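# Put yellow sponges in the door tote and on the counter

## Task

Check the bench for a yellow sponge. If one is there, finish with one yellow sponge inside the tote near the door and the other yellow sponge on the counter. If the bench has none, move the counter's yellow sponge into the tote. Anything placed in the tote must sit fully within its rim, not overhanging it. The cartons stay on the bench. The robot must not fall over or be left tilted. Nothing may count as done if it only stays put because the robot is holding it at the end.

## Robot and tools

ROBOT. TidyBot++: a base on four powered casters (0.54 m long, 0.50 m wide, 0.38 m tall) carrying a single seven-joint arm that ends in a two-finger gripper. The shoulder is 0.12 m ahead of the base centre and 0.68 m above the floor. Arm segments: upper arm 0.42 m, forearm 0.31 m, hand 0.31 m from wrist to the reported hand point. At the start the arm is folded with the hand facing down, reaching up to 0.08 m beyond the base front, elbow up to 1.15 m high. A downward-facing hand can reach at most about 0.94 m above the floor, and only near the base. Cameras: base_camera is fixed on the base and looks ahead and down; wrist_camera rides on the hand and looks where it points.

FRAMES. Base frame: origin on the floor below the base centre, x ahead, y to the left, z up. hand_pose is given in it: the point between the finger pads, with its z axis running out along the fingers and its y axis along the closing direction. The odometry frame is the base frame as it was when the scene began. base_odometry counts wheel rotation, so slip is counted as motion; expect drift of centimetres and degrees over many moves. Heading grows to the left, within -3.142 to 3.142. base_tilt is in degrees, forward and right positive, with a fixed bias near 1 degree.

execute_actions(actions, cameras). actions is a list holding one action or nothing; an empty list just reports state and images. An action may contain base, joints, or both, plus optional speeds; its motions begin together. base holds exactly one relative offset from where the base last reported itself: translate_m (metres, forward positive, -2 to 2), strafe_m (metres, left positive, -2 to 2) or rotate_rad (radians, counter-clockwise from above positive, -6.3 to 6.3). joints holds absolute targets for the one arm, keyed by name, in radians: joint_1_rad (any angle; turns the arm about vertical, positive is clockwise from above, opposite to heading), joint_2_rad shoulder (-2.249 to 2.249), joint_3_rad (any angle), joint_4_rad elbow (-2.579 to 2.579), joint_5_rad (any angle), joint_6_rad wrist (-2.099 to 2.099), joint_7_rad (any angle; hand down, positive is counter-clockwise from above, at 1.57 the fingers open toward left and right), and gripper_pos, a unitless 0 (open, about 85 mm gap) to 1 (shut); gap is roughly 85 x (1 - gripper_pos) mm. Any-angle joints go the short way, so turn further in steps below half a revolution. speeds caps top speed for that action only: translate_m and strafe_m 0.05 to 0.5 m/s, rotate_rad 0.1 to 1.57 rad/s (maxima are defaults). Base moves needing over 8.667 s are refused; an action ends after 15 s. cameras is a list of base_camera, wrist_camera or all; omitted or null gives all, [] gives none. Any unknown key or out-of-range number rejects the whole call with no motion. A joint or base omitted from an action may keep pushing toward its earlier target.

PLANAR ARM. With joint_1_rad 0, joint_3_rad 3.14, joint_5_rad 0 the arm stays in the vertical plane of the base x axis. Angles from vertical (forward positive): upper arm = joint_2_rad, forearm = joint_2_rad - joint_4_rad, hand = that minus joint_6_rad. Reach ahead of the shoulder is the sum of length x sin(angle); height above it is the sum of length x cos(angle).

wait(seconds): 0 to 10 s, commands nothing, returns state and images. zoom_image(camera, region): camera is base_camera or wrist_camera; region [x0, y0, x1, y1] in pixels of its latest full image, origin top-left, at most 504 by 504. read_manual(section): returns licence text only, default "licences". finished_scene(scene): pass the current scene number; it ends that scene for good once the last command has been held, and reports success.

RESULTS. base_status and joint_status describe how each motion of the last accepted action finished: done; off_target (stopped short, may still push); contact_stop or time_out (target dropped, holding still). A blocked base may still report done after stopping short. "joint command not followed" with a cause means the self-collision check withheld arm targets (the gripper still acts); joints may show not_followed and be retried later. on_its_own lists uncommanded changes. motor_effort gives percent of motor maximum, peak in brackets, with noise and bias. Motor temperatures lists one value per arm joint. ARM HIT marks a hard hit on the base or arm itself. If any call reports a stop, later movement calls in the same reply are skipped. For gripper_pos 1: done means nothing was grasped; off_target means something holds the fingers open at the reading shown.

ERRORS. Friction leaves joints slightly off; to correct, send each joint its previous command plus (desired minus read). hand_pose can be 1 to 2 cm wrong; trust images. A held load makes the arm sag; never command a joint to its current reading while holding something. Calibration: K in pixels, T_world_to_cam maps base frame into camera frame; small per-scene errors, larger for the wrist camera.

AVOID. Driving while the arm is snagged on something around 0.8 m or higher can tip the robot; sideways force on a raised hand can lift wheels; withdraw the arm or back away to straighten. Torque sensor limits (N m): joint_1 to joint_4 104.5 (warning 56.7), joint_5 to joint_7 51.3 (warning 29.4); reaching one freezes arm and gripper for 10 s and skips the rest of the call while the base continues. Holding loads heats motors: MOTOR HOT from 60 °C; at 75 °C an OVER-TEMPERATURE FAULT lets the arm sink and joints report limit_stop_at_motor_heat (resend targets). The robot holds its last command while you think. Drops, slips, slams, collisions and heavy shoving lower the result; a loose object may occasionally be nudged by itself.

Each tool is called after "Request:" as name(argument=value, ...) on one line, values as JSON.

## Session

Request:
execute_actions(actions=[{"joints":{"joint_2_rad":0.0,"joint_4_rad":-1.2,"joint_6_rad":-0.7}}])

Scene clock: 2.57 s.
Motor temperatures (°C, as the motors report them): [36 35 29 29 35 38 36]
base_odometry: x=+0.000 y=+0.000 heading=+0.000 (m, m, rad; odometry frame)
base_tilt: forward=+0.6 right=-0.2 (deg)
base_status: not commanded
joint_positions: joint_1_rad=-0.012 joint_2_rad=-0.023 joint_3_rad=+3.126 joint_4_rad=-1.207 joint_5_rad=-0.014 joint_6_rad=-0.730 joint_7_rad=+1.565 gripper_pos=+0.000
joint_status: all done
motor_effort: joint_1_rad=-1(1) joint_2_rad=-21(20) joint_3_rad=+0(0) joint_4_rad=+19(18) joint_5_rad=+0(0) joint_6_rad=+10(10) joint_7_rad=+0(0) (%)
hand_pose: x=+0.6930 y=+0.0197 z=+1.1162 quat_wxyz=(-0.016, +0.818, +0.007, +0.576) (m; base frame)
pictures: base_camera, wrist_camera
camera_calibration (this result's frames):
wrist_camera: T_world_to_cam=[[0.0341175, -0.996479, -0.0765828, 0.0910479], [-0.358968, 0.0592958, -0.931464, 1.33851], [0.932726, 0.0592701, -0.355682, -0.113606], [0, 0, 0, 1]] pos_world=[0.583342, 0.0180925, 1.21334]
Images, in order (width x height): base_camera 644x364, wrist_camera 644x476.

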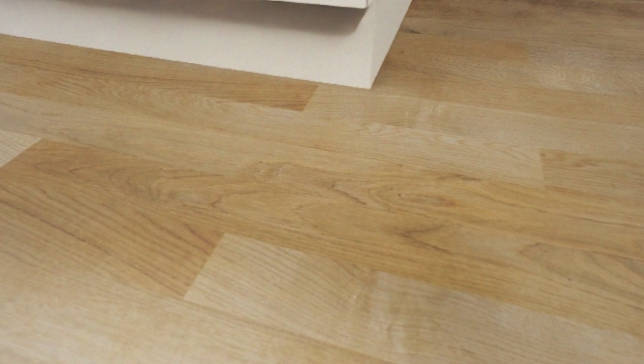

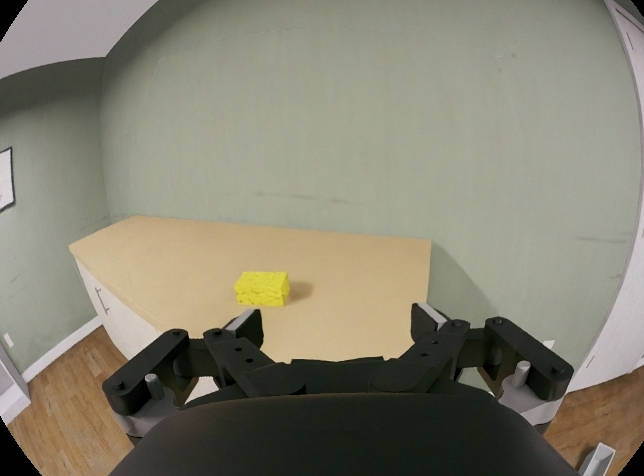

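Request:
execute_actions(actions=[{"joints":{"joint_1_rad":1.6}}], cameras=["wrist_camera"])

Request:
execute_actions(actions=[{"joints":{"joint_1_rad":3.5}}], cameras=["wrist_camera"])

Scene clock: 5.80 s.
Motor temperatures (°C, as the motors report them): [36 35 29 29 35 38 36]
base_odometry: x=+0.000 y=+0.000 heading=+0.000 (m, m, rad; odometry frame)
base_tilt: forward=+0.6 right=-0.1 (deg)
base_status: not commanded
joint_positions: joint_1_rad=+1.586 joint_2_rad=-0.013 joint_3_rad=+3.126 joint_4_rad=-1.207 joint_5_rad=-0.014 joint_6_rad=-0.730 joint_7_rad=+1.565 gripper_pos=+0.000
joint_status: all done
motor_effort: joint_1_rad=-1(3) joint_2_rad=-22(23) joint_3_rad=+0(1) joint_4_rad=+19(19) joint_5_rad=+0(0) joint_6_rad=+10(10) joint_7_rad=+1(0) (%)
hand_pose: x=+0.1231 y=-0.5787 z=+1.1103 quat_wxyz=(+0.398, +0.577, -0.583, +0.410) (m; base frame)
pictures: wrist_camera
camera_calibration (this result's frames):
wrist_camera: T_world_to_cam=[[-0.997026, -0.00635036, -0.0768054, 0.213906], [0.0691384, 0.366592, -0.927809, 1.28508], [0.0340481, -0.93036, -0.365062, -0.000267486], [0, 0, 0, 1]] pos_world=[0.12443, -0.46999, 1.20864]
Images, in order (width x height): wrist_camera 644x476.

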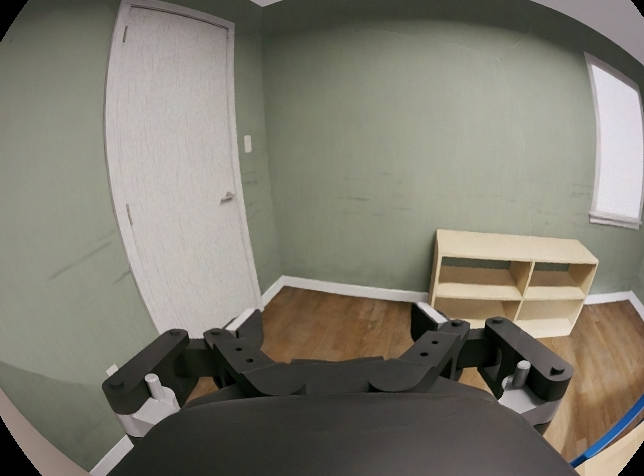

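Scene clock: 8.83 s.
Motor temperatures (°C, as the motors report them): [36 35 29 29 35 38 36]
base_odometry: x=+0.000 y=+0.000 heading=+0.000 (m, m, rad; odometry frame)
base_tilt: forward=+0.6 right=-0.2 (deg)
base_status: not commanded
joint_positions: joint_1_rad=+3.486 joint_2_rad=-0.012 joint_3_rad=+3.126 joint_4_rad=-1.207 joint_5_rad=-0.014 joint_6_rad=-0.730 joint_7_rad=+1.565 gripper_pos=+0.000
joint_status: all done
motor_effort: joint_1_rad=-1(2) joint_2_rad=-22(23) joint_3_rad=+0(1) joint_4_rad=+19(19) joint_5_rad=+0(0) joint_6_rad=+10(10) joint_7_rad=+0(1) (%)
hand_pose: x=-0.4305 y=+0.1834 z=+1.1095 quat_wxyz=(+0.565, -0.138, -0.809, -0.086) (m; base frame)
pictures: wrist_camera
camera_calibration (this result's frames):
wrist_camera: T_world_to_cam=[[0.316396, 0.94551, -0.076836, 0.0576293], [0.325792, -0.184375, -0.927289, 1.25418], [-0.890928, 0.268358, -0.366375, 0.1107], [0, 0, 0, 1]] pos_world=[-0.328211, 0.147043, 1.20798]
Images, in order (width x height): wrist_camera 644x476.

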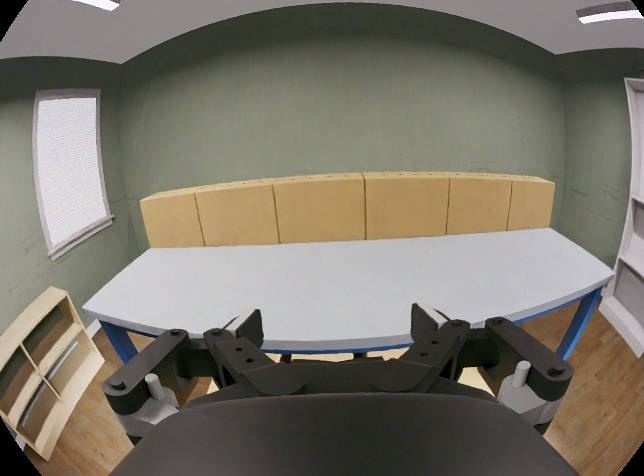

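Request:
execute_actions(actions=[{"base":{"rotate_rad":2.87},"joints":{"joint_1_rad":6.28,"joint_2_rad":0.1,"joint_4_rad":-0.3,"joint_6_rad":-1.6}}], cameras=[])

Request:
execute_actions(actions=[{"base":{"translate_m":0.35},"joints":{"joint_2_rad":0.5,"joint_4_rad":-0.1,"joint_6_rad":-1.6}}])

Scene clock: 13.13 s.
Motor temperatures (°C, as the motors report them): [36 35 29 29 35 38 36]
base_odometry: x=+0.000 y=+0.000 heading=+2.869 (m, m, rad; odometry frame)
base_tilt: forward=+0.6 right=-0.2 (deg)
base_status: done
joint_positions: joint_1_rad=+6.264 joint_2_rad=+0.076 joint_3_rad=+3.126 joint_4_rad=-0.311 joint_5_rad=-0.014 joint_6_rad=-1.567 joint_7_rad=+1.565 gripper_pos=+0.000
joint_status: all done
motor_effort: joint_1_rad=-1(1) joint_2_rad=-15(21) joint_3_rad=+0(1) joint_4_rad=+11(20) joint_5_rad=+0(0) joint_6_rad=+9(10) joint_7_rad=+1(0) (%)
hand_pose: x=+0.5578 y=+0.0201 z=+1.2760 quat_wxyz=(+0.017, -0.829, -0.016, -0.559) (m; base frame)
pictures: none
No camera images: the call's "cameras" was empty. Leave "cameras" out to get every camera's image.

Scene clock: 15.17 s.
Motor temperatures (°C, as the motors report them): [36 35 29 29 35 38 36]
base_odometry: x=-0.337 y=+0.094 heading=+2.869 (m, m, rad; odometry frame)
base_tilt: forward=+0.6 right=-0.2 (deg)
base_status: done
joint_positions: joint_1_rad=+6.264 joint_2_rad=+0.517 joint_3_rad=+3.126 joint_4_rad=-0.111 joint_5_rad=-0.014 joint_6_rad=-1.568 joint_7_rad=+1.565 gripper_pos=+0.000
joint_status: all done
motor_effort: joint_1_rad=-1(0) joint_2_rad=-34(45) joint_3_rad=-1(1) joint_4_rad=+13(17) joint_5_rad=+0(1) joint_6_rad=+8(10) joint_7_rad=+0(0) (%)
hand_pose: x=+0.7632 y=+0.0234 z=+1.1202 quat_wxyz=(+0.018, -0.890, -0.014, -0.455) (m; base frame)
pictures: base_camera, wrist_camera
camera_calibration (this result's frames):
wrist_camera: T_world_to_cam=[[0.0279844, -0.996574, -0.0778235, 0.0986881], [-0.60404, 0.0451731, -0.795673, 1.40254], [0.796463, 0.0692749, -0.600706, 0.200431], [0, 0, 0, 1]] pos_world=[0.684791, 0.0211081, 1.24404]
Images, in order (width x height): base_camera 644x364, wrist_camera 644x476.

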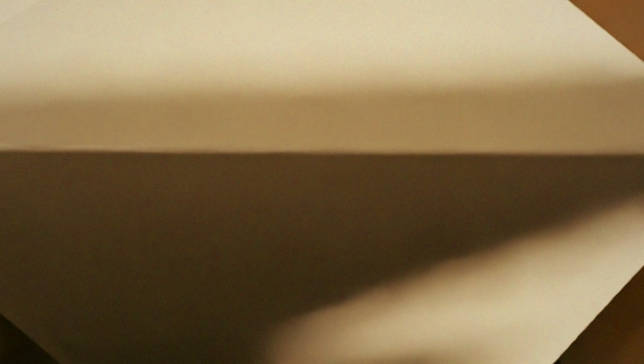

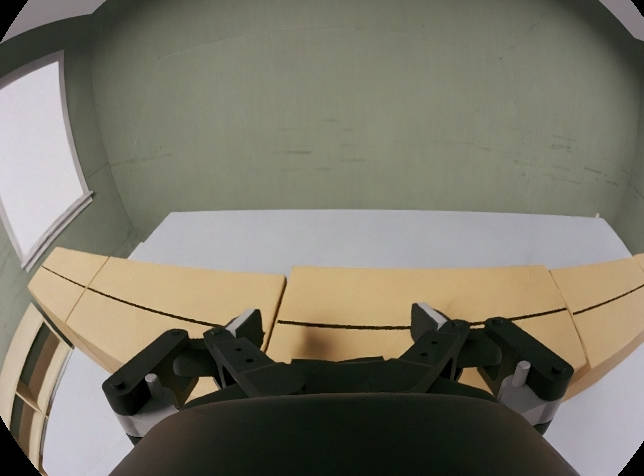

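Request:
execute_actions(actions=[{"joints":{"joint_2_rad":0.7,"joint_4_rad":-0.35,"joint_6_rad":-0.4,"joint_7_rad":4.6}}], cameras=["wrist_camera"])

Scene clock: 18.83 s.
Motor temperatures (°C, as the motors report them): [36 35 29 29 35 38 36]
base_odometry: x=-0.337 y=+0.094 heading=+2.869 (m, m, rad; odometry frame)
base_tilt: forward=+0.6 right=-0.2 (deg)
base_status: not commanded
joint_positions: joint_1_rad=+6.264 joint_2_rad=+0.565 joint_3_rad=+3.126 joint_4_rad=-0.340 joint_5_rad=-0.014 joint_6_rad=-0.426 joint_7_rad=+4.593 gripper_pos=+0.000
joint_status: joint_2_rad off_target (ended at +0.565, target +0.700); the others done
motor_effort: joint_1_rad=-1(2) joint_2_rad=-18(39) joint_3_rad=-2(2) joint_4_rad=+17(18) joint_5_rad=+0(0) joint_6_rad=+10(11) joint_7_rad=+1(1) (%)
hand_pose: x=+0.8933 y=+0.0229 z=+1.3054 quat_wxyz=(-0.784, -0.032, -0.617, -0.069) (m; base frame)
pictures: wrist_camera
camera_calibration (this result's frames):
wrist_camera: T_world_to_cam=[[-0.0576633, 0.97968, 0.1921, -0.212103], [-0.247295, -0.20044, 0.947982, -0.960725], [0.967223, 0.00715846, 0.253828, -1.05863], [0, 0, 0, 1]] pos_world=[0.774121, 0.022804, 1.22021]
Images, in order (width x height): wrist_camera 644x476.

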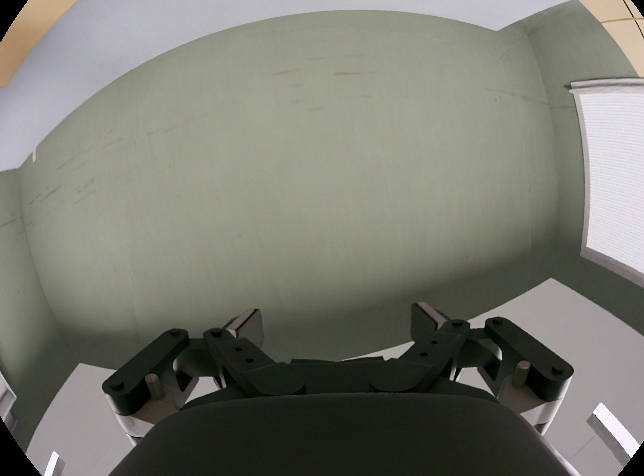

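Request:
execute_actions(actions=[{"base":{"translate_m":-0.1},"joints":{"joint_2_rad":0,"joint_4_rad":-1.0,"joint_6_rad":-1.2,"joint_7_rad":1.57}}], cameras=[])

Request:
execute_actions(actions=[{"base":{"strafe_m":1.15}}])

Scene clock: 22.40 s.
Motor temperatures (°C, as the motors report them): [36 35 29 29 35 38 36]
base_odometry: x=-0.241 y=+0.067 heading=+2.870 (m, m, rad; odometry frame)
base_tilt: forward=+0.6 right=-0.2 (deg)
base_status: done
joint_positions: joint_1_rad=+6.271 joint_2_rad=+0.010 joint_3_rad=+3.126 joint_4_rad=-0.992 joint_5_rad=-0.014 joint_6_rad=-1.173 joint_7_rad=+1.584 gripper_pos=+0.000
joint_status: all done
motor_effort: joint_1_rad=-1(5) joint_2_rad=-20(53) joint_3_rad=+0(3) joint_4_rad=+18(22) joint_5_rad=+0(2) joint_6_rad=+9(11) joint_7_rad=+1(1) (%)
hand_pose: x=+0.6439 y=+0.0194 z=+1.0950 quat_wxyz=(+0.010, -0.885, -0.018, -0.465) (m; base frame)
pictures: none
No camera images: the call's "cameras" was empty. Leave "cameras" out to get every camera's image.

Scene clock: 26.13 s.
Motor temperatures (°C, as the motors report them): [36 35 29 29 35 38 36]
base_odometry: x=-0.549 y=-1.041 heading=+2.870 (m, m, rad; odometry frame)
base_tilt: forward=+0.6 right=-0.2 (deg)
base_status: done
joint_positions: joint_1_rad=+6.274 joint_2_rad=+0.010 joint_3_rad=+3.126 joint_4_rad=-0.993 joint_5_rad=-0.014 joint_6_rad=-1.173 joint_7_rad=+1.584 gripper_pos=+0.000
joint_status: not commanded
motor_effort: joint_1_rad=-1(3) joint_2_rad=-20(23) joint_3_rad=+0(3) joint_4_rad=+17(18) joint_5_rad=+0(1) joint_6_rad=+9(9) joint_7_rad=+1(0) (%)
hand_pose: x=+0.6435 y=+0.0182 z=+1.0944 quat_wxyz=(+0.010, -0.886, -0.017, -0.464) (m; base frame)
pictures: base_camera, wrist_camera
camera_calibration (this result's frames):
wrist_camera: T_world_to_cam=[[0.0280958, -0.997859, -0.0590576, 0.0742331], [-0.58795, 0.0312838, -0.808292, 1.31369], [0.808409, 0.0574325, -0.585812, 0.256789], [0, 0, 0, 1]] pos_world=[0.562705, 0.018229, 1.21666]
Images, in order (width x height): base_camera 644x364, wrist_camera 644x476.

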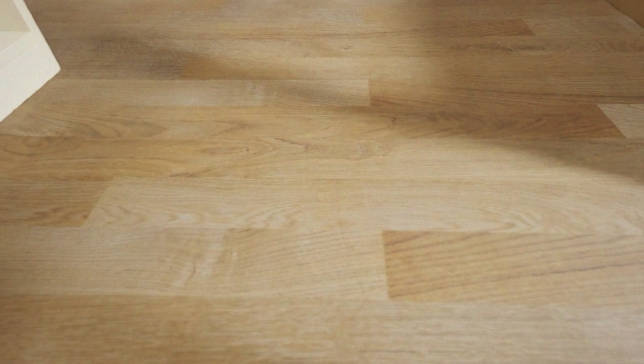

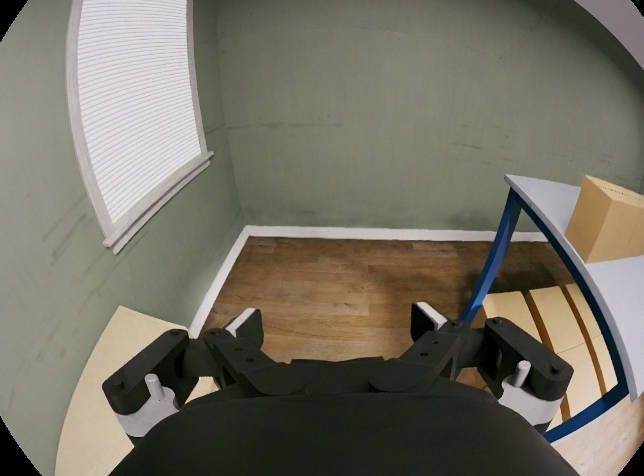

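Space behind the bench too.

Request:
execute_actions(actions=[{"base":{"translate_m":0.95},"joints":{"joint_1_rad":7.7,"joint_6_rad":-1.0,"joint_4_rad":-0.9,"joint_2_rad":-0.1}}], cameras=["wrist_camera"])

Scene clock: 29.60 s.
Motor temperatures (°C, as the motors report them): [36 35 29 30 35 38 36]
base_odometry: x=-1.464 y=-0.786 heading=+2.870 (m, m, rad; odometry frame)
base_tilt: forward=+0.6 right=-0.2 (deg)
base_status: done
joint_positions: joint_1_rad=+7.683 joint_2_rad=-0.078 joint_3_rad=+3.126 joint_4_rad=-0.912 joint_5_rad=-0.014 joint_6_rad=-1.033 joint_7_rad=+1.584 gripper_pos=+0.000
joint_status: all done
motor_effort: joint_1_rad=-1(1) joint_2_rad=-16(20) joint_3_rad=+0(1) joint_4_rad=+16(18) joint_5_rad=+0(1) joint_6_rad=+10(10) joint_7_rad=+0(1) (%)
hand_pose: x=+0.2168 y=-0.4881 z=+1.2218 quat_wxyz=(-0.378, -0.623, +0.508, -0.460) (m; base frame)
pictures: wrist_camera
camera_calibration (this result's frames):
wrist_camera: T_world_to_cam=[[-0.977265, -0.204694, -0.0552602, 0.189074], [-0.0124585, 0.315624, -0.948803, 1.36729], [0.211656, -0.926543, -0.310998, 0.0188049], [0, 0, 0, 1]] pos_world=[0.19783, -0.375424, 1.31359]
Images, in order (width x height): wrist_camera 644x476.

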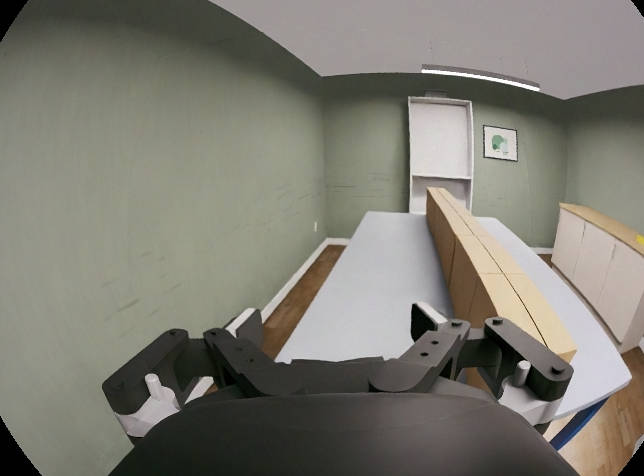

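Request:
execute_actions(actions=[{"joints":{"joint_6_rad":-1.7}}], cameras=["wrist_camera"])

Request:
execute_actions(actions=[{"base":{"translate_m":-1.2},"joints":{"joint_1_rad":6.28}}], cameras=[])

Request:
execute_actions(actions=[{"base":{"rotate_rad":3.14}}])

Scene clock: 31.13 s.
Motor temperatures (°C, as the motors report them): [36 35 29 30 35 38 36]
base_odometry: x=-1.464 y=-0.786 heading=+2.870 (m, m, rad; odometry frame)
base_tilt: forward=+0.6 right=-0.2 (deg)
base_status: not commanded
joint_positions: joint_1_rad=+7.683 joint_2_rad=-0.082 joint_3_rad=+3.126 joint_4_rad=-0.905 joint_5_rad=-0.014 joint_6_rad=-1.690 joint_7_rad=+1.584 gripper_pos=+0.000
joint_status: all done
motor_effort: joint_1_rad=-1(1) joint_2_rad=-13(16) joint_3_rad=+0(0) joint_4_rad=+15(17) joint_5_rad=+0(0) joint_6_rad=+6(10) joint_7_rad=+0(1) (%)
hand_pose: x=+0.1952 y=-0.3713 z=+1.0631 quat_wxyz=(-0.194, -0.738, +0.600, -0.240) (m; base frame)
pictures: wrist_camera
camera_calibration (this result's frames):
wrist_camera: T_world_to_cam=[[-0.983126, -0.175313, -0.0522432, 0.191927], [-0.114946, 0.814191, -0.569105, 0.981024], [0.142308, -0.553496, -0.820604, 0.775986], [0, 0, 0, 1]] pos_world=[0.191025, -0.335588, 1.20511]
Images, in order (width x height): wrist_camera 644x476.

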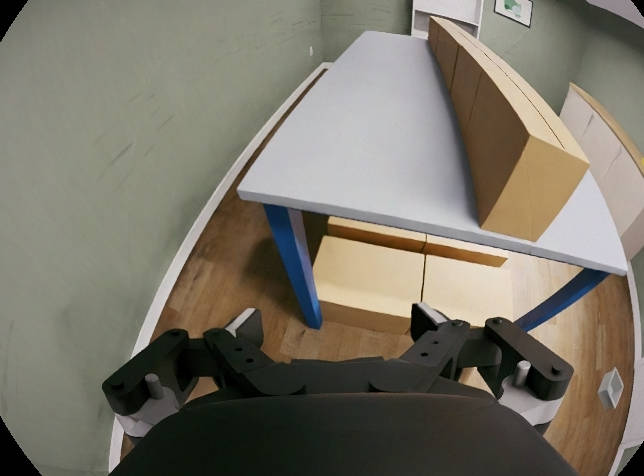

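Scene clock: 35.03 s.
Motor temperatures (°C, as the motors report them): [36 35 29 30 35 38 36]
base_odometry: x=-0.309 y=-1.109 heading=+2.869 (m, m, rad; odometry frame)
base_tilt: forward=+0.6 right=-0.2 (deg)
base_status: done
joint_positions: joint_1_rad=+6.296 joint_2_rad=-0.096 joint_3_rad=+3.127 joint_4_rad=-0.904 joint_5_rad=-0.014 joint_6_rad=-1.690 joint_7_rad=+1.584 gripper_pos=+0.000
joint_status: all done
motor_effort: joint_1_rad=-1(1) joint_2_rad=-13(19) joint_3_rad=+0(2) joint_4_rad=+14(15) joint_5_rad=+0(1) joint_6_rad=+6(7) joint_7_rad=+0(1) (%)
hand_pose: x=+0.4925 y=+0.0068 z=+1.0686 quat_wxyz=(+0.004, -0.949, -0.010, -0.316) (m; base frame)
pictures: none
No camera images: the call's "cameras" was empty. Leave "cameras" out to get every camera's image.

Scene clock: 38.37 s.
Motor temperatures (°C, as the motors report them): [36 35 29 30 35 38 36]
base_odometry: x=-0.309 y=-1.109 heading=-0.275 (m, m, rad; odometry frame)
base_tilt: forward=+0.6 right=-0.2 (deg)
base_status: done
joint_positions: joint_1_rad=+6.293 joint_2_rad=-0.096 joint_3_rad=+3.127 joint_4_rad=-0.904 joint_5_rad=-0.014 joint_6_rad=-1.690 joint_7_rad=+1.584 gripper_pos=+0.000
joint_status: not commanded
motor_effort: joint_1_rad=-1(3) joint_2_rad=-12(16) joint_3_rad=+0(2) joint_4_rad=+14(15) joint_5_rad=+0(1) joint_6_rad=+7(7) joint_7_rad=+1(0) (%)
hand_pose: x=+0.4924 y=+0.0080 z=+1.0686 quat_wxyz=(+0.004, -0.949, -0.012, -0.316) (m; base frame)
pictures: base_camera, wrist_camera
camera_calibration (this result's frames):
wrist_camera: T_world_to_cam=[[-0.00418875, -0.998629, -0.0521714, 0.0753865], [-0.813058, 0.0337741, -0.581202, 1.07248], [0.582168, 0.0399839, -0.812085, 0.717758], [0, 0, 0, 1]] pos_world=[0.454449, 0.0103624, 1.21014]
Images, in order (width x height): base_camera 644x364, wrist_camera 644x476.

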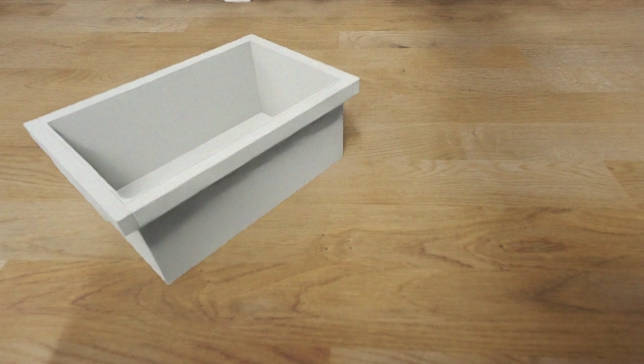

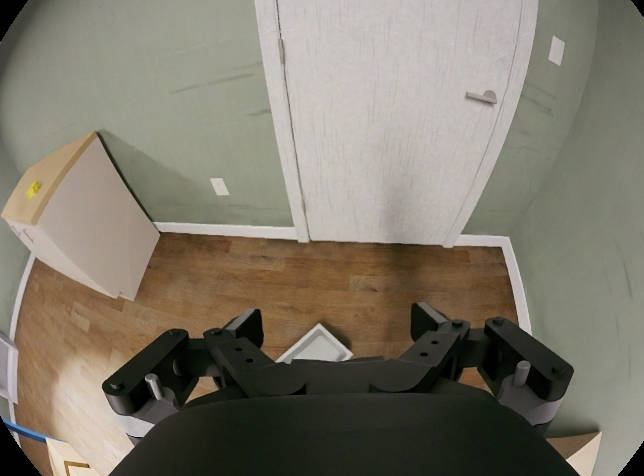

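Request:
execute_actions(actions=[{"base":{"rotate_rad":1.57}}], cameras=[])

Request:
execute_actions(actions=[{"base":{"translate_m":0.75}}], cameras=[])

Request:
execute_actions(actions=[{"base":{"strafe_m":-0.95},"joints":{"joint_2_rad":0.2,"joint_4_rad":-1.0,"joint_6_rad":-1.0}}])

Scene clock: 41.40 s.
Motor temperatures (°C, as the motors report them): [36 35 29 30 35 38 36]
base_odometry: x=-0.309 y=-1.109 heading=+1.294 (m, m, rad; odometry frame)
base_tilt: forward=+0.6 right=-0.2 (deg)
base_status: done
joint_positions: joint_1_rad=+6.289 joint_2_rad=-0.096 joint_3_rad=+3.127 joint_4_rad=-0.904 joint_5_rad=-0.014 joint_6_rad=-1.690 joint_7_rad=+1.584 gripper_pos=+0.000
joint_status: not commanded
motor_effort: joint_1_rad=-1(3) joint_2_rad=-13(15) joint_3_rad=+0(2) joint_4_rad=+15(15) joint_5_rad=+0(1) joint_6_rad=+7(6) joint_7_rad=+0(1) (%)
hand_pose: x=+0.4924 y=+0.0094 z=+1.0686 quat_wxyz=(+0.005, -0.949, -0.014, -0.316) (m; base frame)
pictures: none
No camera images: the call's "cameras" was empty. Leave "cameras" out to get every camera's image.

Scene clock: 44.27 s.
Motor temperatures (°C, as the motors report them): [36 35 29 30 35 38 36]
base_odometry: x=-0.105 y=-0.387 heading=+1.295 (m, m, rad; odometry frame)
base_tilt: forward=+0.7 right=-0.2 (deg)
base_status: done
joint_positions: joint_1_rad=+6.289 joint_2_rad=-0.097 joint_3_rad=+3.127 joint_4_rad=-0.904 joint_5_rad=-0.014 joint_6_rad=-1.690 joint_7_rad=+1.584 gripper_pos=+0.000
joint_status: not commanded
motor_effort: joint_1_rad=-1(0) joint_2_rad=-14(16) joint_3_rad=+0(1) joint_4_rad=+14(15) joint_5_rad=+0(0) joint_6_rad=+7(7) joint_7_rad=+1(1) (%)
hand_pose: x=+0.4919 y=+0.0094 z=+1.0693 quat_wxyz=(+0.005, -0.948, -0.014, -0.317) (m; base frame)
pictures: none
No camera images: the call's "cameras" was empty. Leave "cameras" out to get every camera's image.

Scene clock: 47.43 s.
Motor temperatures (°C, as the motors report them): [36 35 29 30 35 38 36]
base_odometry: x=+0.810 y=-0.646 heading=+1.295 (m, m, rad; odometry frame)
base_tilt: forward=+0.6 right=-0.2 (deg)
base_status: done
joint_positions: joint_1_rad=+6.288 joint_2_rad=+0.208 joint_3_rad=+3.127 joint_4_rad=-1.001 joint_5_rad=-0.014 joint_6_rad=-1.029 joint_7_rad=+1.584 gripper_pos=+0.000
joint_status: all done
motor_effort: joint_1_rad=-2(4) joint_2_rad=-29(35) joint_3_rad=-1(2) joint_4_rad=+18(20) joint_5_rad=+0(0) joint_6_rad=+8(9) joint_7_rad=+0(0) (%)
hand_pose: x=+0.7443 y=+0.0100 z=+1.0121 quat_wxyz=(+0.007, -0.900, -0.009, -0.437) (m; base frame)
pictures: base_camera, wrist_camera
camera_calibration (this result's frames):
wrist_camera: T_world_to_cam=[[0.00769794, -0.997986, -0.0629583, 0.0775435], [-0.636089, 0.0436931, -0.770378, 1.30396], [0.771578, 0.0459774, -0.634471, 0.204278], [0, 0, 0, 1]] pos_world=[0.671224, 0.011021, 1.13904]
Images, in order (width x height): base_camera 644x364, wrist_camera 644x476.

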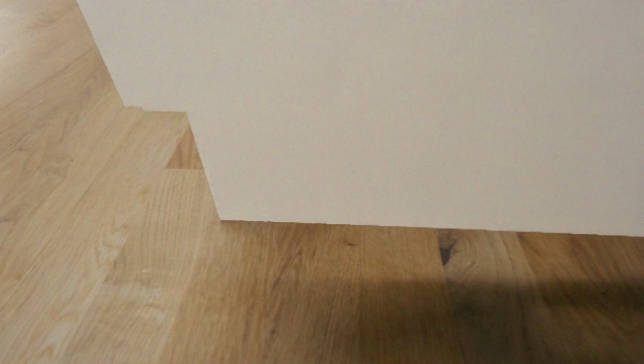

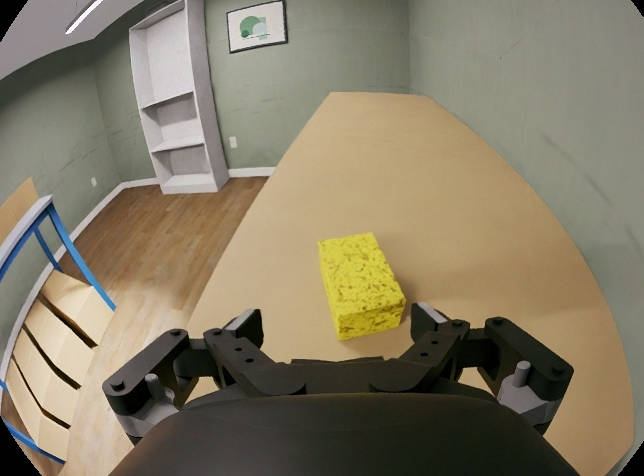

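Request:
execute_actions(actions=[{"base":{"translate_m":0.11},"joints":{"joint_7_rad":1.8,"joint_1_rad":6.31,"joint_4_rad":-1.06}}], cameras=["wrist_camera"])

Scene clock: 49.20 s.
Motor temperatures (°C, as the motors report them): [36 35 29 30 35 38 36]
base_odometry: x=+0.840 y=-0.540 heading=+1.295 (m, m, rad; odometry frame)
base_tilt: forward=+0.7 right=-0.2 (deg)
base_status: done
joint_positions: joint_1_rad=+6.297 joint_2_rad=+0.206 joint_3_rad=+3.127 joint_4_rad=-1.055 joint_5_rad=-0.014 joint_6_rad=-1.028 joint_7_rad=+1.783 gripper_pos=+0.000
joint_status: all done
motor_effort: joint_1_rad=-1(1) joint_2_rad=-30(33) joint_3_rad=+0(1) joint_4_rad=+19(19) joint_5_rad=+0(0) joint_6_rad=+9(9) joint_7_rad=+0(1) (%)
hand_pose: x=+0.7387 y=+0.0044 z=+0.9848 quat_wxyz=(-0.036, -0.905, -0.095, -0.412) (m; base frame)
pictures: wrist_camera
camera_calibration (this result's frames):
wrist_camera: T_world_to_cam=[[0.126238, -0.988164, 0.0871514, -0.165181], [-0.665039, -0.14949, -0.731694, 1.26382], [0.736062, 0.0344082, -0.676039, 0.258823], [0, 0, 0, 1]] pos_world=[0.670835, 0.0167977, 1.1141]
Images, in order (width x height): wrist_camera 644x476.

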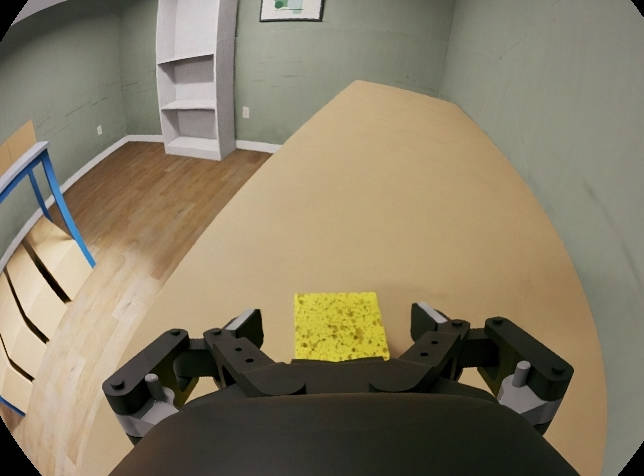

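Request:
execute_actions(actions=[{"joints":{"joint_4_rad":-1.16}}], cameras=["wrist_camera"])

Request:
execute_actions(actions=[{"joints":{"gripper_pos":1}}], cameras=[])

Request:
execute_actions(actions=[{"joints":{"joint_2_rad":-0.2}}], cameras=["wrist_camera"])

Scene clock: 50.53 s.
Motor temperatures (°C, as the motors report them): [36 35 29 30 35 38 36]
base_odometry: x=+0.840 y=-0.540 heading=+1.295 (m, m, rad; odometry frame)
base_tilt: forward=+0.6 right=-0.2 (deg)
base_status: not commanded
joint_positions: joint_1_rad=+6.297 joint_2_rad=+0.206 joint_3_rad=+3.127 joint_4_rad=-1.158 joint_5_rad=-0.014 joint_6_rad=-1.028 joint_7_rad=+1.783 gripper_pos=+0.000
joint_status: all done
motor_effort: joint_1_rad=-1(1) joint_2_rad=-29(31) joint_3_rad=-1(1) joint_4_rad=+19(20) joint_5_rad=+0(0) joint_6_rad=+7(8) joint_7_rad=+0(0) (%)
hand_pose: x=+0.7248 y=+0.0046 z=+0.9308 quat_wxyz=(-0.031, -0.925, -0.097, -0.365) (m; base frame)
pictures: wrist_camera
camera_calibration (this result's frames):
wrist_camera: T_world_to_cam=[[0.134812, -0.988119, 0.0738037, -0.152339], [-0.736418, -0.149749, -0.659745, 1.19976], [0.662959, 0.0345914, -0.747856, 0.352347], [0, 0, 0, 1]] pos_world=[0.670467, 0.0169447, 1.06628]
Images, in order (width x height): wrist_camera 644x476.

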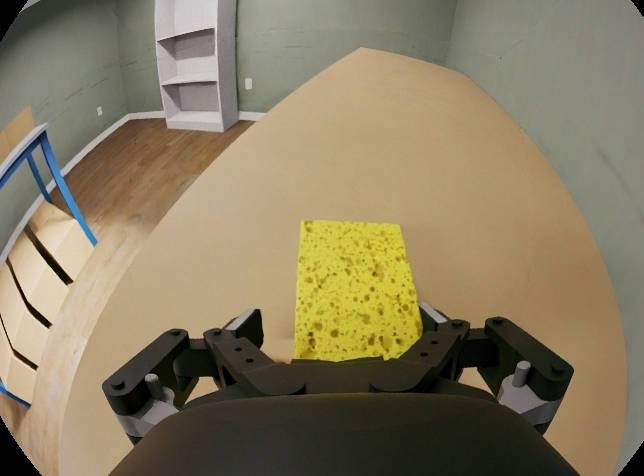

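Scene clock: 51.63 s.
Motor temperatures (°C, as the motors report them): [36 35 29 30 35 38 36]
base_odometry: x=+0.840 y=-0.540 heading=+1.295 (m, m, rad; odometry frame)
base_tilt: forward=+0.6 right=-0.2 (deg)
base_status: not commanded
joint_positions: joint_1_rad=+6.297 joint_2_rad=+0.203 joint_3_rad=+3.127 joint_4_rad=-1.158 joint_5_rad=-0.014 joint_6_rad=-1.025 joint_7_rad=+1.783 gripper_pos=+0.392
joint_status: gripper_pos off_target (ended at +0.392, target +1.000)
motor_effort: joint_1_rad=-1(1) joint_2_rad=-28(30) joint_3_rad=+0(1) joint_4_rad=+17(19) joint_5_rad=+0(0) joint_6_rad=+7(8) joint_7_rad=+1(1) (%)
hand_pose: x=+0.7247 y=+0.0046 z=+0.9328 quat_wxyz=(-0.031, -0.924, -0.097, -0.368) (m; base frame)
pictures: none
No camera images: the call's "cameras" was empty. Leave "cameras" out to get every camera's image.

Scene clock: 53.33 s.
Motor temperatures (°C, as the motors report them): [36 35 29 30 35 38 36]
base_odometry: x=+0.840 y=-0.540 heading=+1.295 (m, m, rad; odometry frame)
base_tilt: forward=+0.6 right=-0.2 (deg)
base_status: not commanded
joint_positions: joint_1_rad=+6.297 joint_2_rad=-0.205 joint_3_rad=+3.127 joint_4_rad=-1.158 joint_5_rad=-0.014 joint_6_rad=-1.025 joint_7_rad=+1.783 gripper_pos=+0.392
joint_status: all done
motor_effort: joint_1_rad=-1(1) joint_2_rad=-12(32) joint_3_rad=+0(0) joint_4_rad=+18(20) joint_5_rad=+0(0) joint_6_rad=+9(10) joint_7_rad=+0(1) (%)
hand_pose: x=+0.5754 y=+0.0067 z=+1.1522 quat_wxyz=(-0.053, -0.831, -0.090, -0.547) (m; base frame)
pictures: wrist_camera
camera_calibration (this result's frames):
wrist_camera: T_world_to_cam=[[0.0927415, -0.987528, 0.12723, -0.183797], [-0.410503, -0.154337, -0.898703, 1.32398], [0.907131, 0.0311189, -0.419696, 0.0983516], [0, 0, 0, 1]] pos_world=[0.471327, 0.0197752, 1.25453]
Images, in order (width x height): wrist_camera 644x476.

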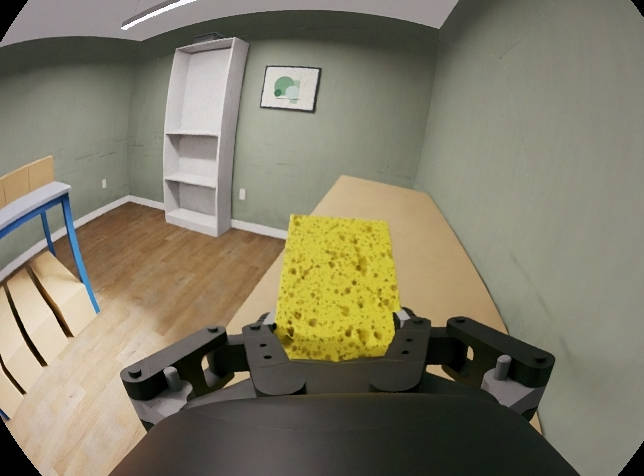

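Request:
execute_actions(actions=[{"base":{"rotate_rad":2.67}}], cameras=[])

Request:
execute_actions(actions=[{"base":{"translate_m":0.08},"joints":{"joint_2_rad":1.3,"joint_4_rad":-1.1,"joint_6_rad":-0.74,"joint_7_rad":2.83}}])

Scene clock: 56.93 s.
Motor temperatures (°C, as the motors report them): [36 35 29 30 35 38 36]
base_odometry: x=+0.840 y=-0.540 heading=-2.320 (m, m, rad; odometry frame)
base_tilt: forward=+0.6 right=-0.2 (deg)
base_status: done
joint_positions: joint_1_rad=+6.299 joint_2_rad=-0.203 joint_3_rad=+3.127 joint_4_rad=-1.158 joint_5_rad=-0.014 joint_6_rad=-1.025 joint_7_rad=+1.783 gripper_pos=+0.392
joint_status: not commanded
motor_effort: joint_1_rad=-1(3) joint_2_rad=-11(15) joint_3_rad=+0(3) joint_4_rad=+17(18) joint_5_rad=+0(1) joint_6_rad=+10(9) joint_7_rad=+1(1) (%)
hand_pose: x=+0.5761 y=+0.0058 z=+1.1515 quat_wxyz=(-0.053, -0.831, -0.089, -0.546) (m; base frame)
pictures: none
No camera images: the call's "cameras" was empty. Leave "cameras" out to get every camera's image.

Scene clock: 59.90 s.
Motor temperatures (°C, as the motors report them): [36 36 29 30 35 38 36]
base_odometry: x=+0.786 y=-0.598 heading=-2.319 (m, m, rad; odometry frame)
base_tilt: forward=+0.7 right=-0.2 (deg)
base_status: done
joint_positions: joint_1_rad=+6.299 joint_2_rad=+1.291 joint_3_rad=+3.127 joint_4_rad=-1.110 joint_5_rad=-0.014 joint_6_rad=-0.773 joint_7_rad=+2.799 gripper_pos=+0.393
joint_status: all done
motor_effort: joint_1_rad=-1(0) joint_2_rad=-51(55) joint_3_rad=-2(2) joint_4_rad=+10(18) joint_5_rad=+0(0) joint_6_rad=+0(11) joint_7_rad=+1(1) (%)
hand_pose: x=+0.7254 y=+0.0033 z=+0.2551 quat_wxyz=(+0.019, -0.823, -0.567, +0.006) (m; base frame)
pictures: base_camera, wrist_camera
camera_calibration (this result's frames):
wrist_camera: T_world_to_cam=[[0.912087, -0.405127, -0.0630043, -0.634692], [-0.405174, -0.914153, 0.012601, 0.345001], [-0.0627005, 0.0140345, -0.997934, 0.436905], [0, 0, 0, 1]] pos_world=[0.746074, 0.0521216, 0.391667]
Images, in order (width x height): base_camera 644x364, wrist_camera 644x476.

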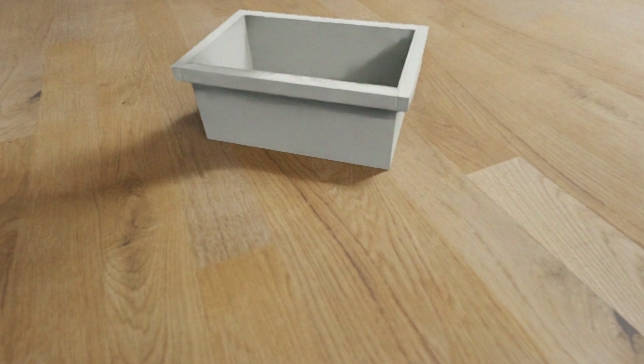

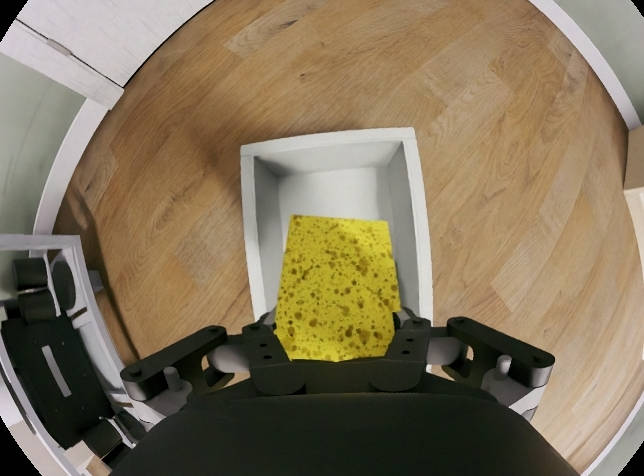

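Request:
execute_actions(actions=[{"joints":{"joint_1_rad":6.25,"joint_2_rad":1.64,"joint_4_rad":-0.85,"joint_6_rad":-0.62,"joint_7_rad":2.9}}], cameras=[])

Request:
execute_actions(actions=[{"joints":{"gripper_pos":0.2}}], cameras=[])

Request:
execute_actions(actions=[{"joints":{"joint_2_rad":1.3,"joint_4_rad":-1.1,"joint_6_rad":-0.74}}])

Scene clock: 62.20 s.
Motor temperatures (°C, as the motors report them): [36 36 29 30 35 38 36]
base_odometry: x=+0.786 y=-0.598 heading=-2.319 (m, m, rad; odometry frame)
base_tilt: forward=+0.6 right=-0.2 (deg)
base_status: not commanded
joint_positions: joint_1_rad=+6.265 joint_2_rad=+1.645 joint_3_rad=+3.127 joint_4_rad=-0.859 joint_5_rad=-0.014 joint_6_rad=-0.652 joint_7_rad=+2.868 gripper_pos=+0.393
joint_status: all done
motor_effort: joint_1_rad=-1(2) joint_2_rad=-49(55) joint_3_rad=-1(2) joint_4_rad=+9(10) joint_5_rad=+0(0) joint_6_rad=+0(0) joint_7_rad=+0(1) (%)
hand_pose: x=+0.7207 y=+0.0233 z=+0.0868 quat_wxyz=(+0.014, -0.795, -0.606, -0.001) (m; base frame)
pictures: none
No camera images: the call's "cameras" was empty. Leave "cameras" out to get every camera's image.

Scene clock: 63.20 s.
Motor temperatures (°C, as the motors report them): [36 36 29 30 35 38 36]
base_odometry: x=+0.786 y=-0.598 heading=-2.319 (m, m, rad; odometry frame)
base_tilt: forward=+0.7 right=-0.2 (deg)
base_status: not commanded
joint_positions: joint_1_rad=+6.265 joint_2_rad=+1.645 joint_3_rad=+3.127 joint_4_rad=-0.859 joint_5_rad=-0.014 joint_6_rad=-0.652 joint_7_rad=+2.868 gripper_pos=+0.200
joint_status: all done
motor_effort: joint_1_rad=-1(1) joint_2_rad=-50(51) joint_3_rad=-1(2) joint_4_rad=+9(10) joint_5_rad=+0(0) joint_6_rad=+1(1) joint_7_rad=+1(1) (%)
hand_pose: x=+0.7207 y=+0.0233 z=+0.0868 quat_wxyz=(+0.014, -0.795, -0.606, -0.001) (m; base frame)
pictures: none
No camera images: the call's "cameras" was empty. Leave "cameras" out to get every camera's image.

Scene clock: 64.90 s.
Motor temperatures (°C, as the motors report them): [36 36 29 30 35 38 36]
base_odometry: x=+0.786 y=-0.598 heading=-2.319 (m, m, rad; odometry frame)
base_tilt: forward=+0.6 right=-0.2 (deg)
base_status: not commanded
joint_positions: joint_1_rad=+6.265 joint_2_rad=+1.298 joint_3_rad=+3.127 joint_4_rad=-1.091 joint_5_rad=-0.014 joint_6_rad=-0.708 joint_7_rad=+2.868 gripper_pos=+0.200
joint_status: all done
motor_effort: joint_1_rad=-1(1) joint_2_rad=-50(54) joint_3_rad=-2(2) joint_4_rad=+11(12) joint_5_rad=+0(0) joint_6_rad=+1(1) joint_7_rad=+1(0) (%)
hand_pose: x=+0.7529 y=+0.0246 z=+0.2554 quat_wxyz=(-0.004, -0.793, -0.608, -0.025) (m; base frame)
pictures: base_camera, wrist_camera
camera_calibration (this result's frames):
wrist_camera: T_world_to_cam=[[0.950406, -0.310796, 0.0115538, -0.701338], [-0.310612, -0.950413, -0.0153412, 0.312435], [0.0157488, 0.0109916, -0.999816, 0.380136], [0, 0, 0, 1]] pos_world=[0.757615, 0.0747915, 0.392962]
Images, in order (width x height): base_camera 644x364, wrist_camera 644x476.

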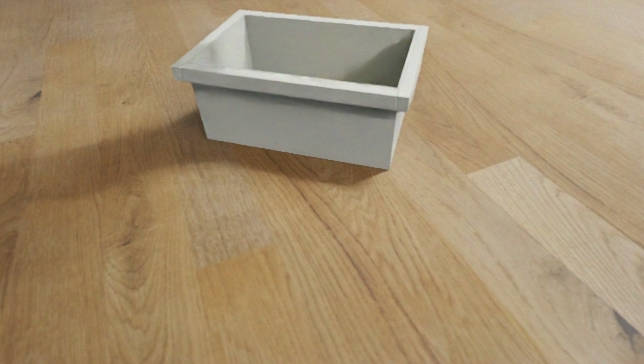

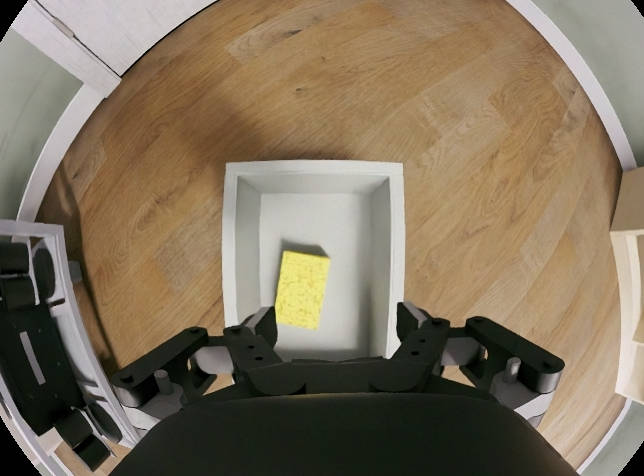

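Request:
finished_scene(scene=1)

The scene is finished: the task was done.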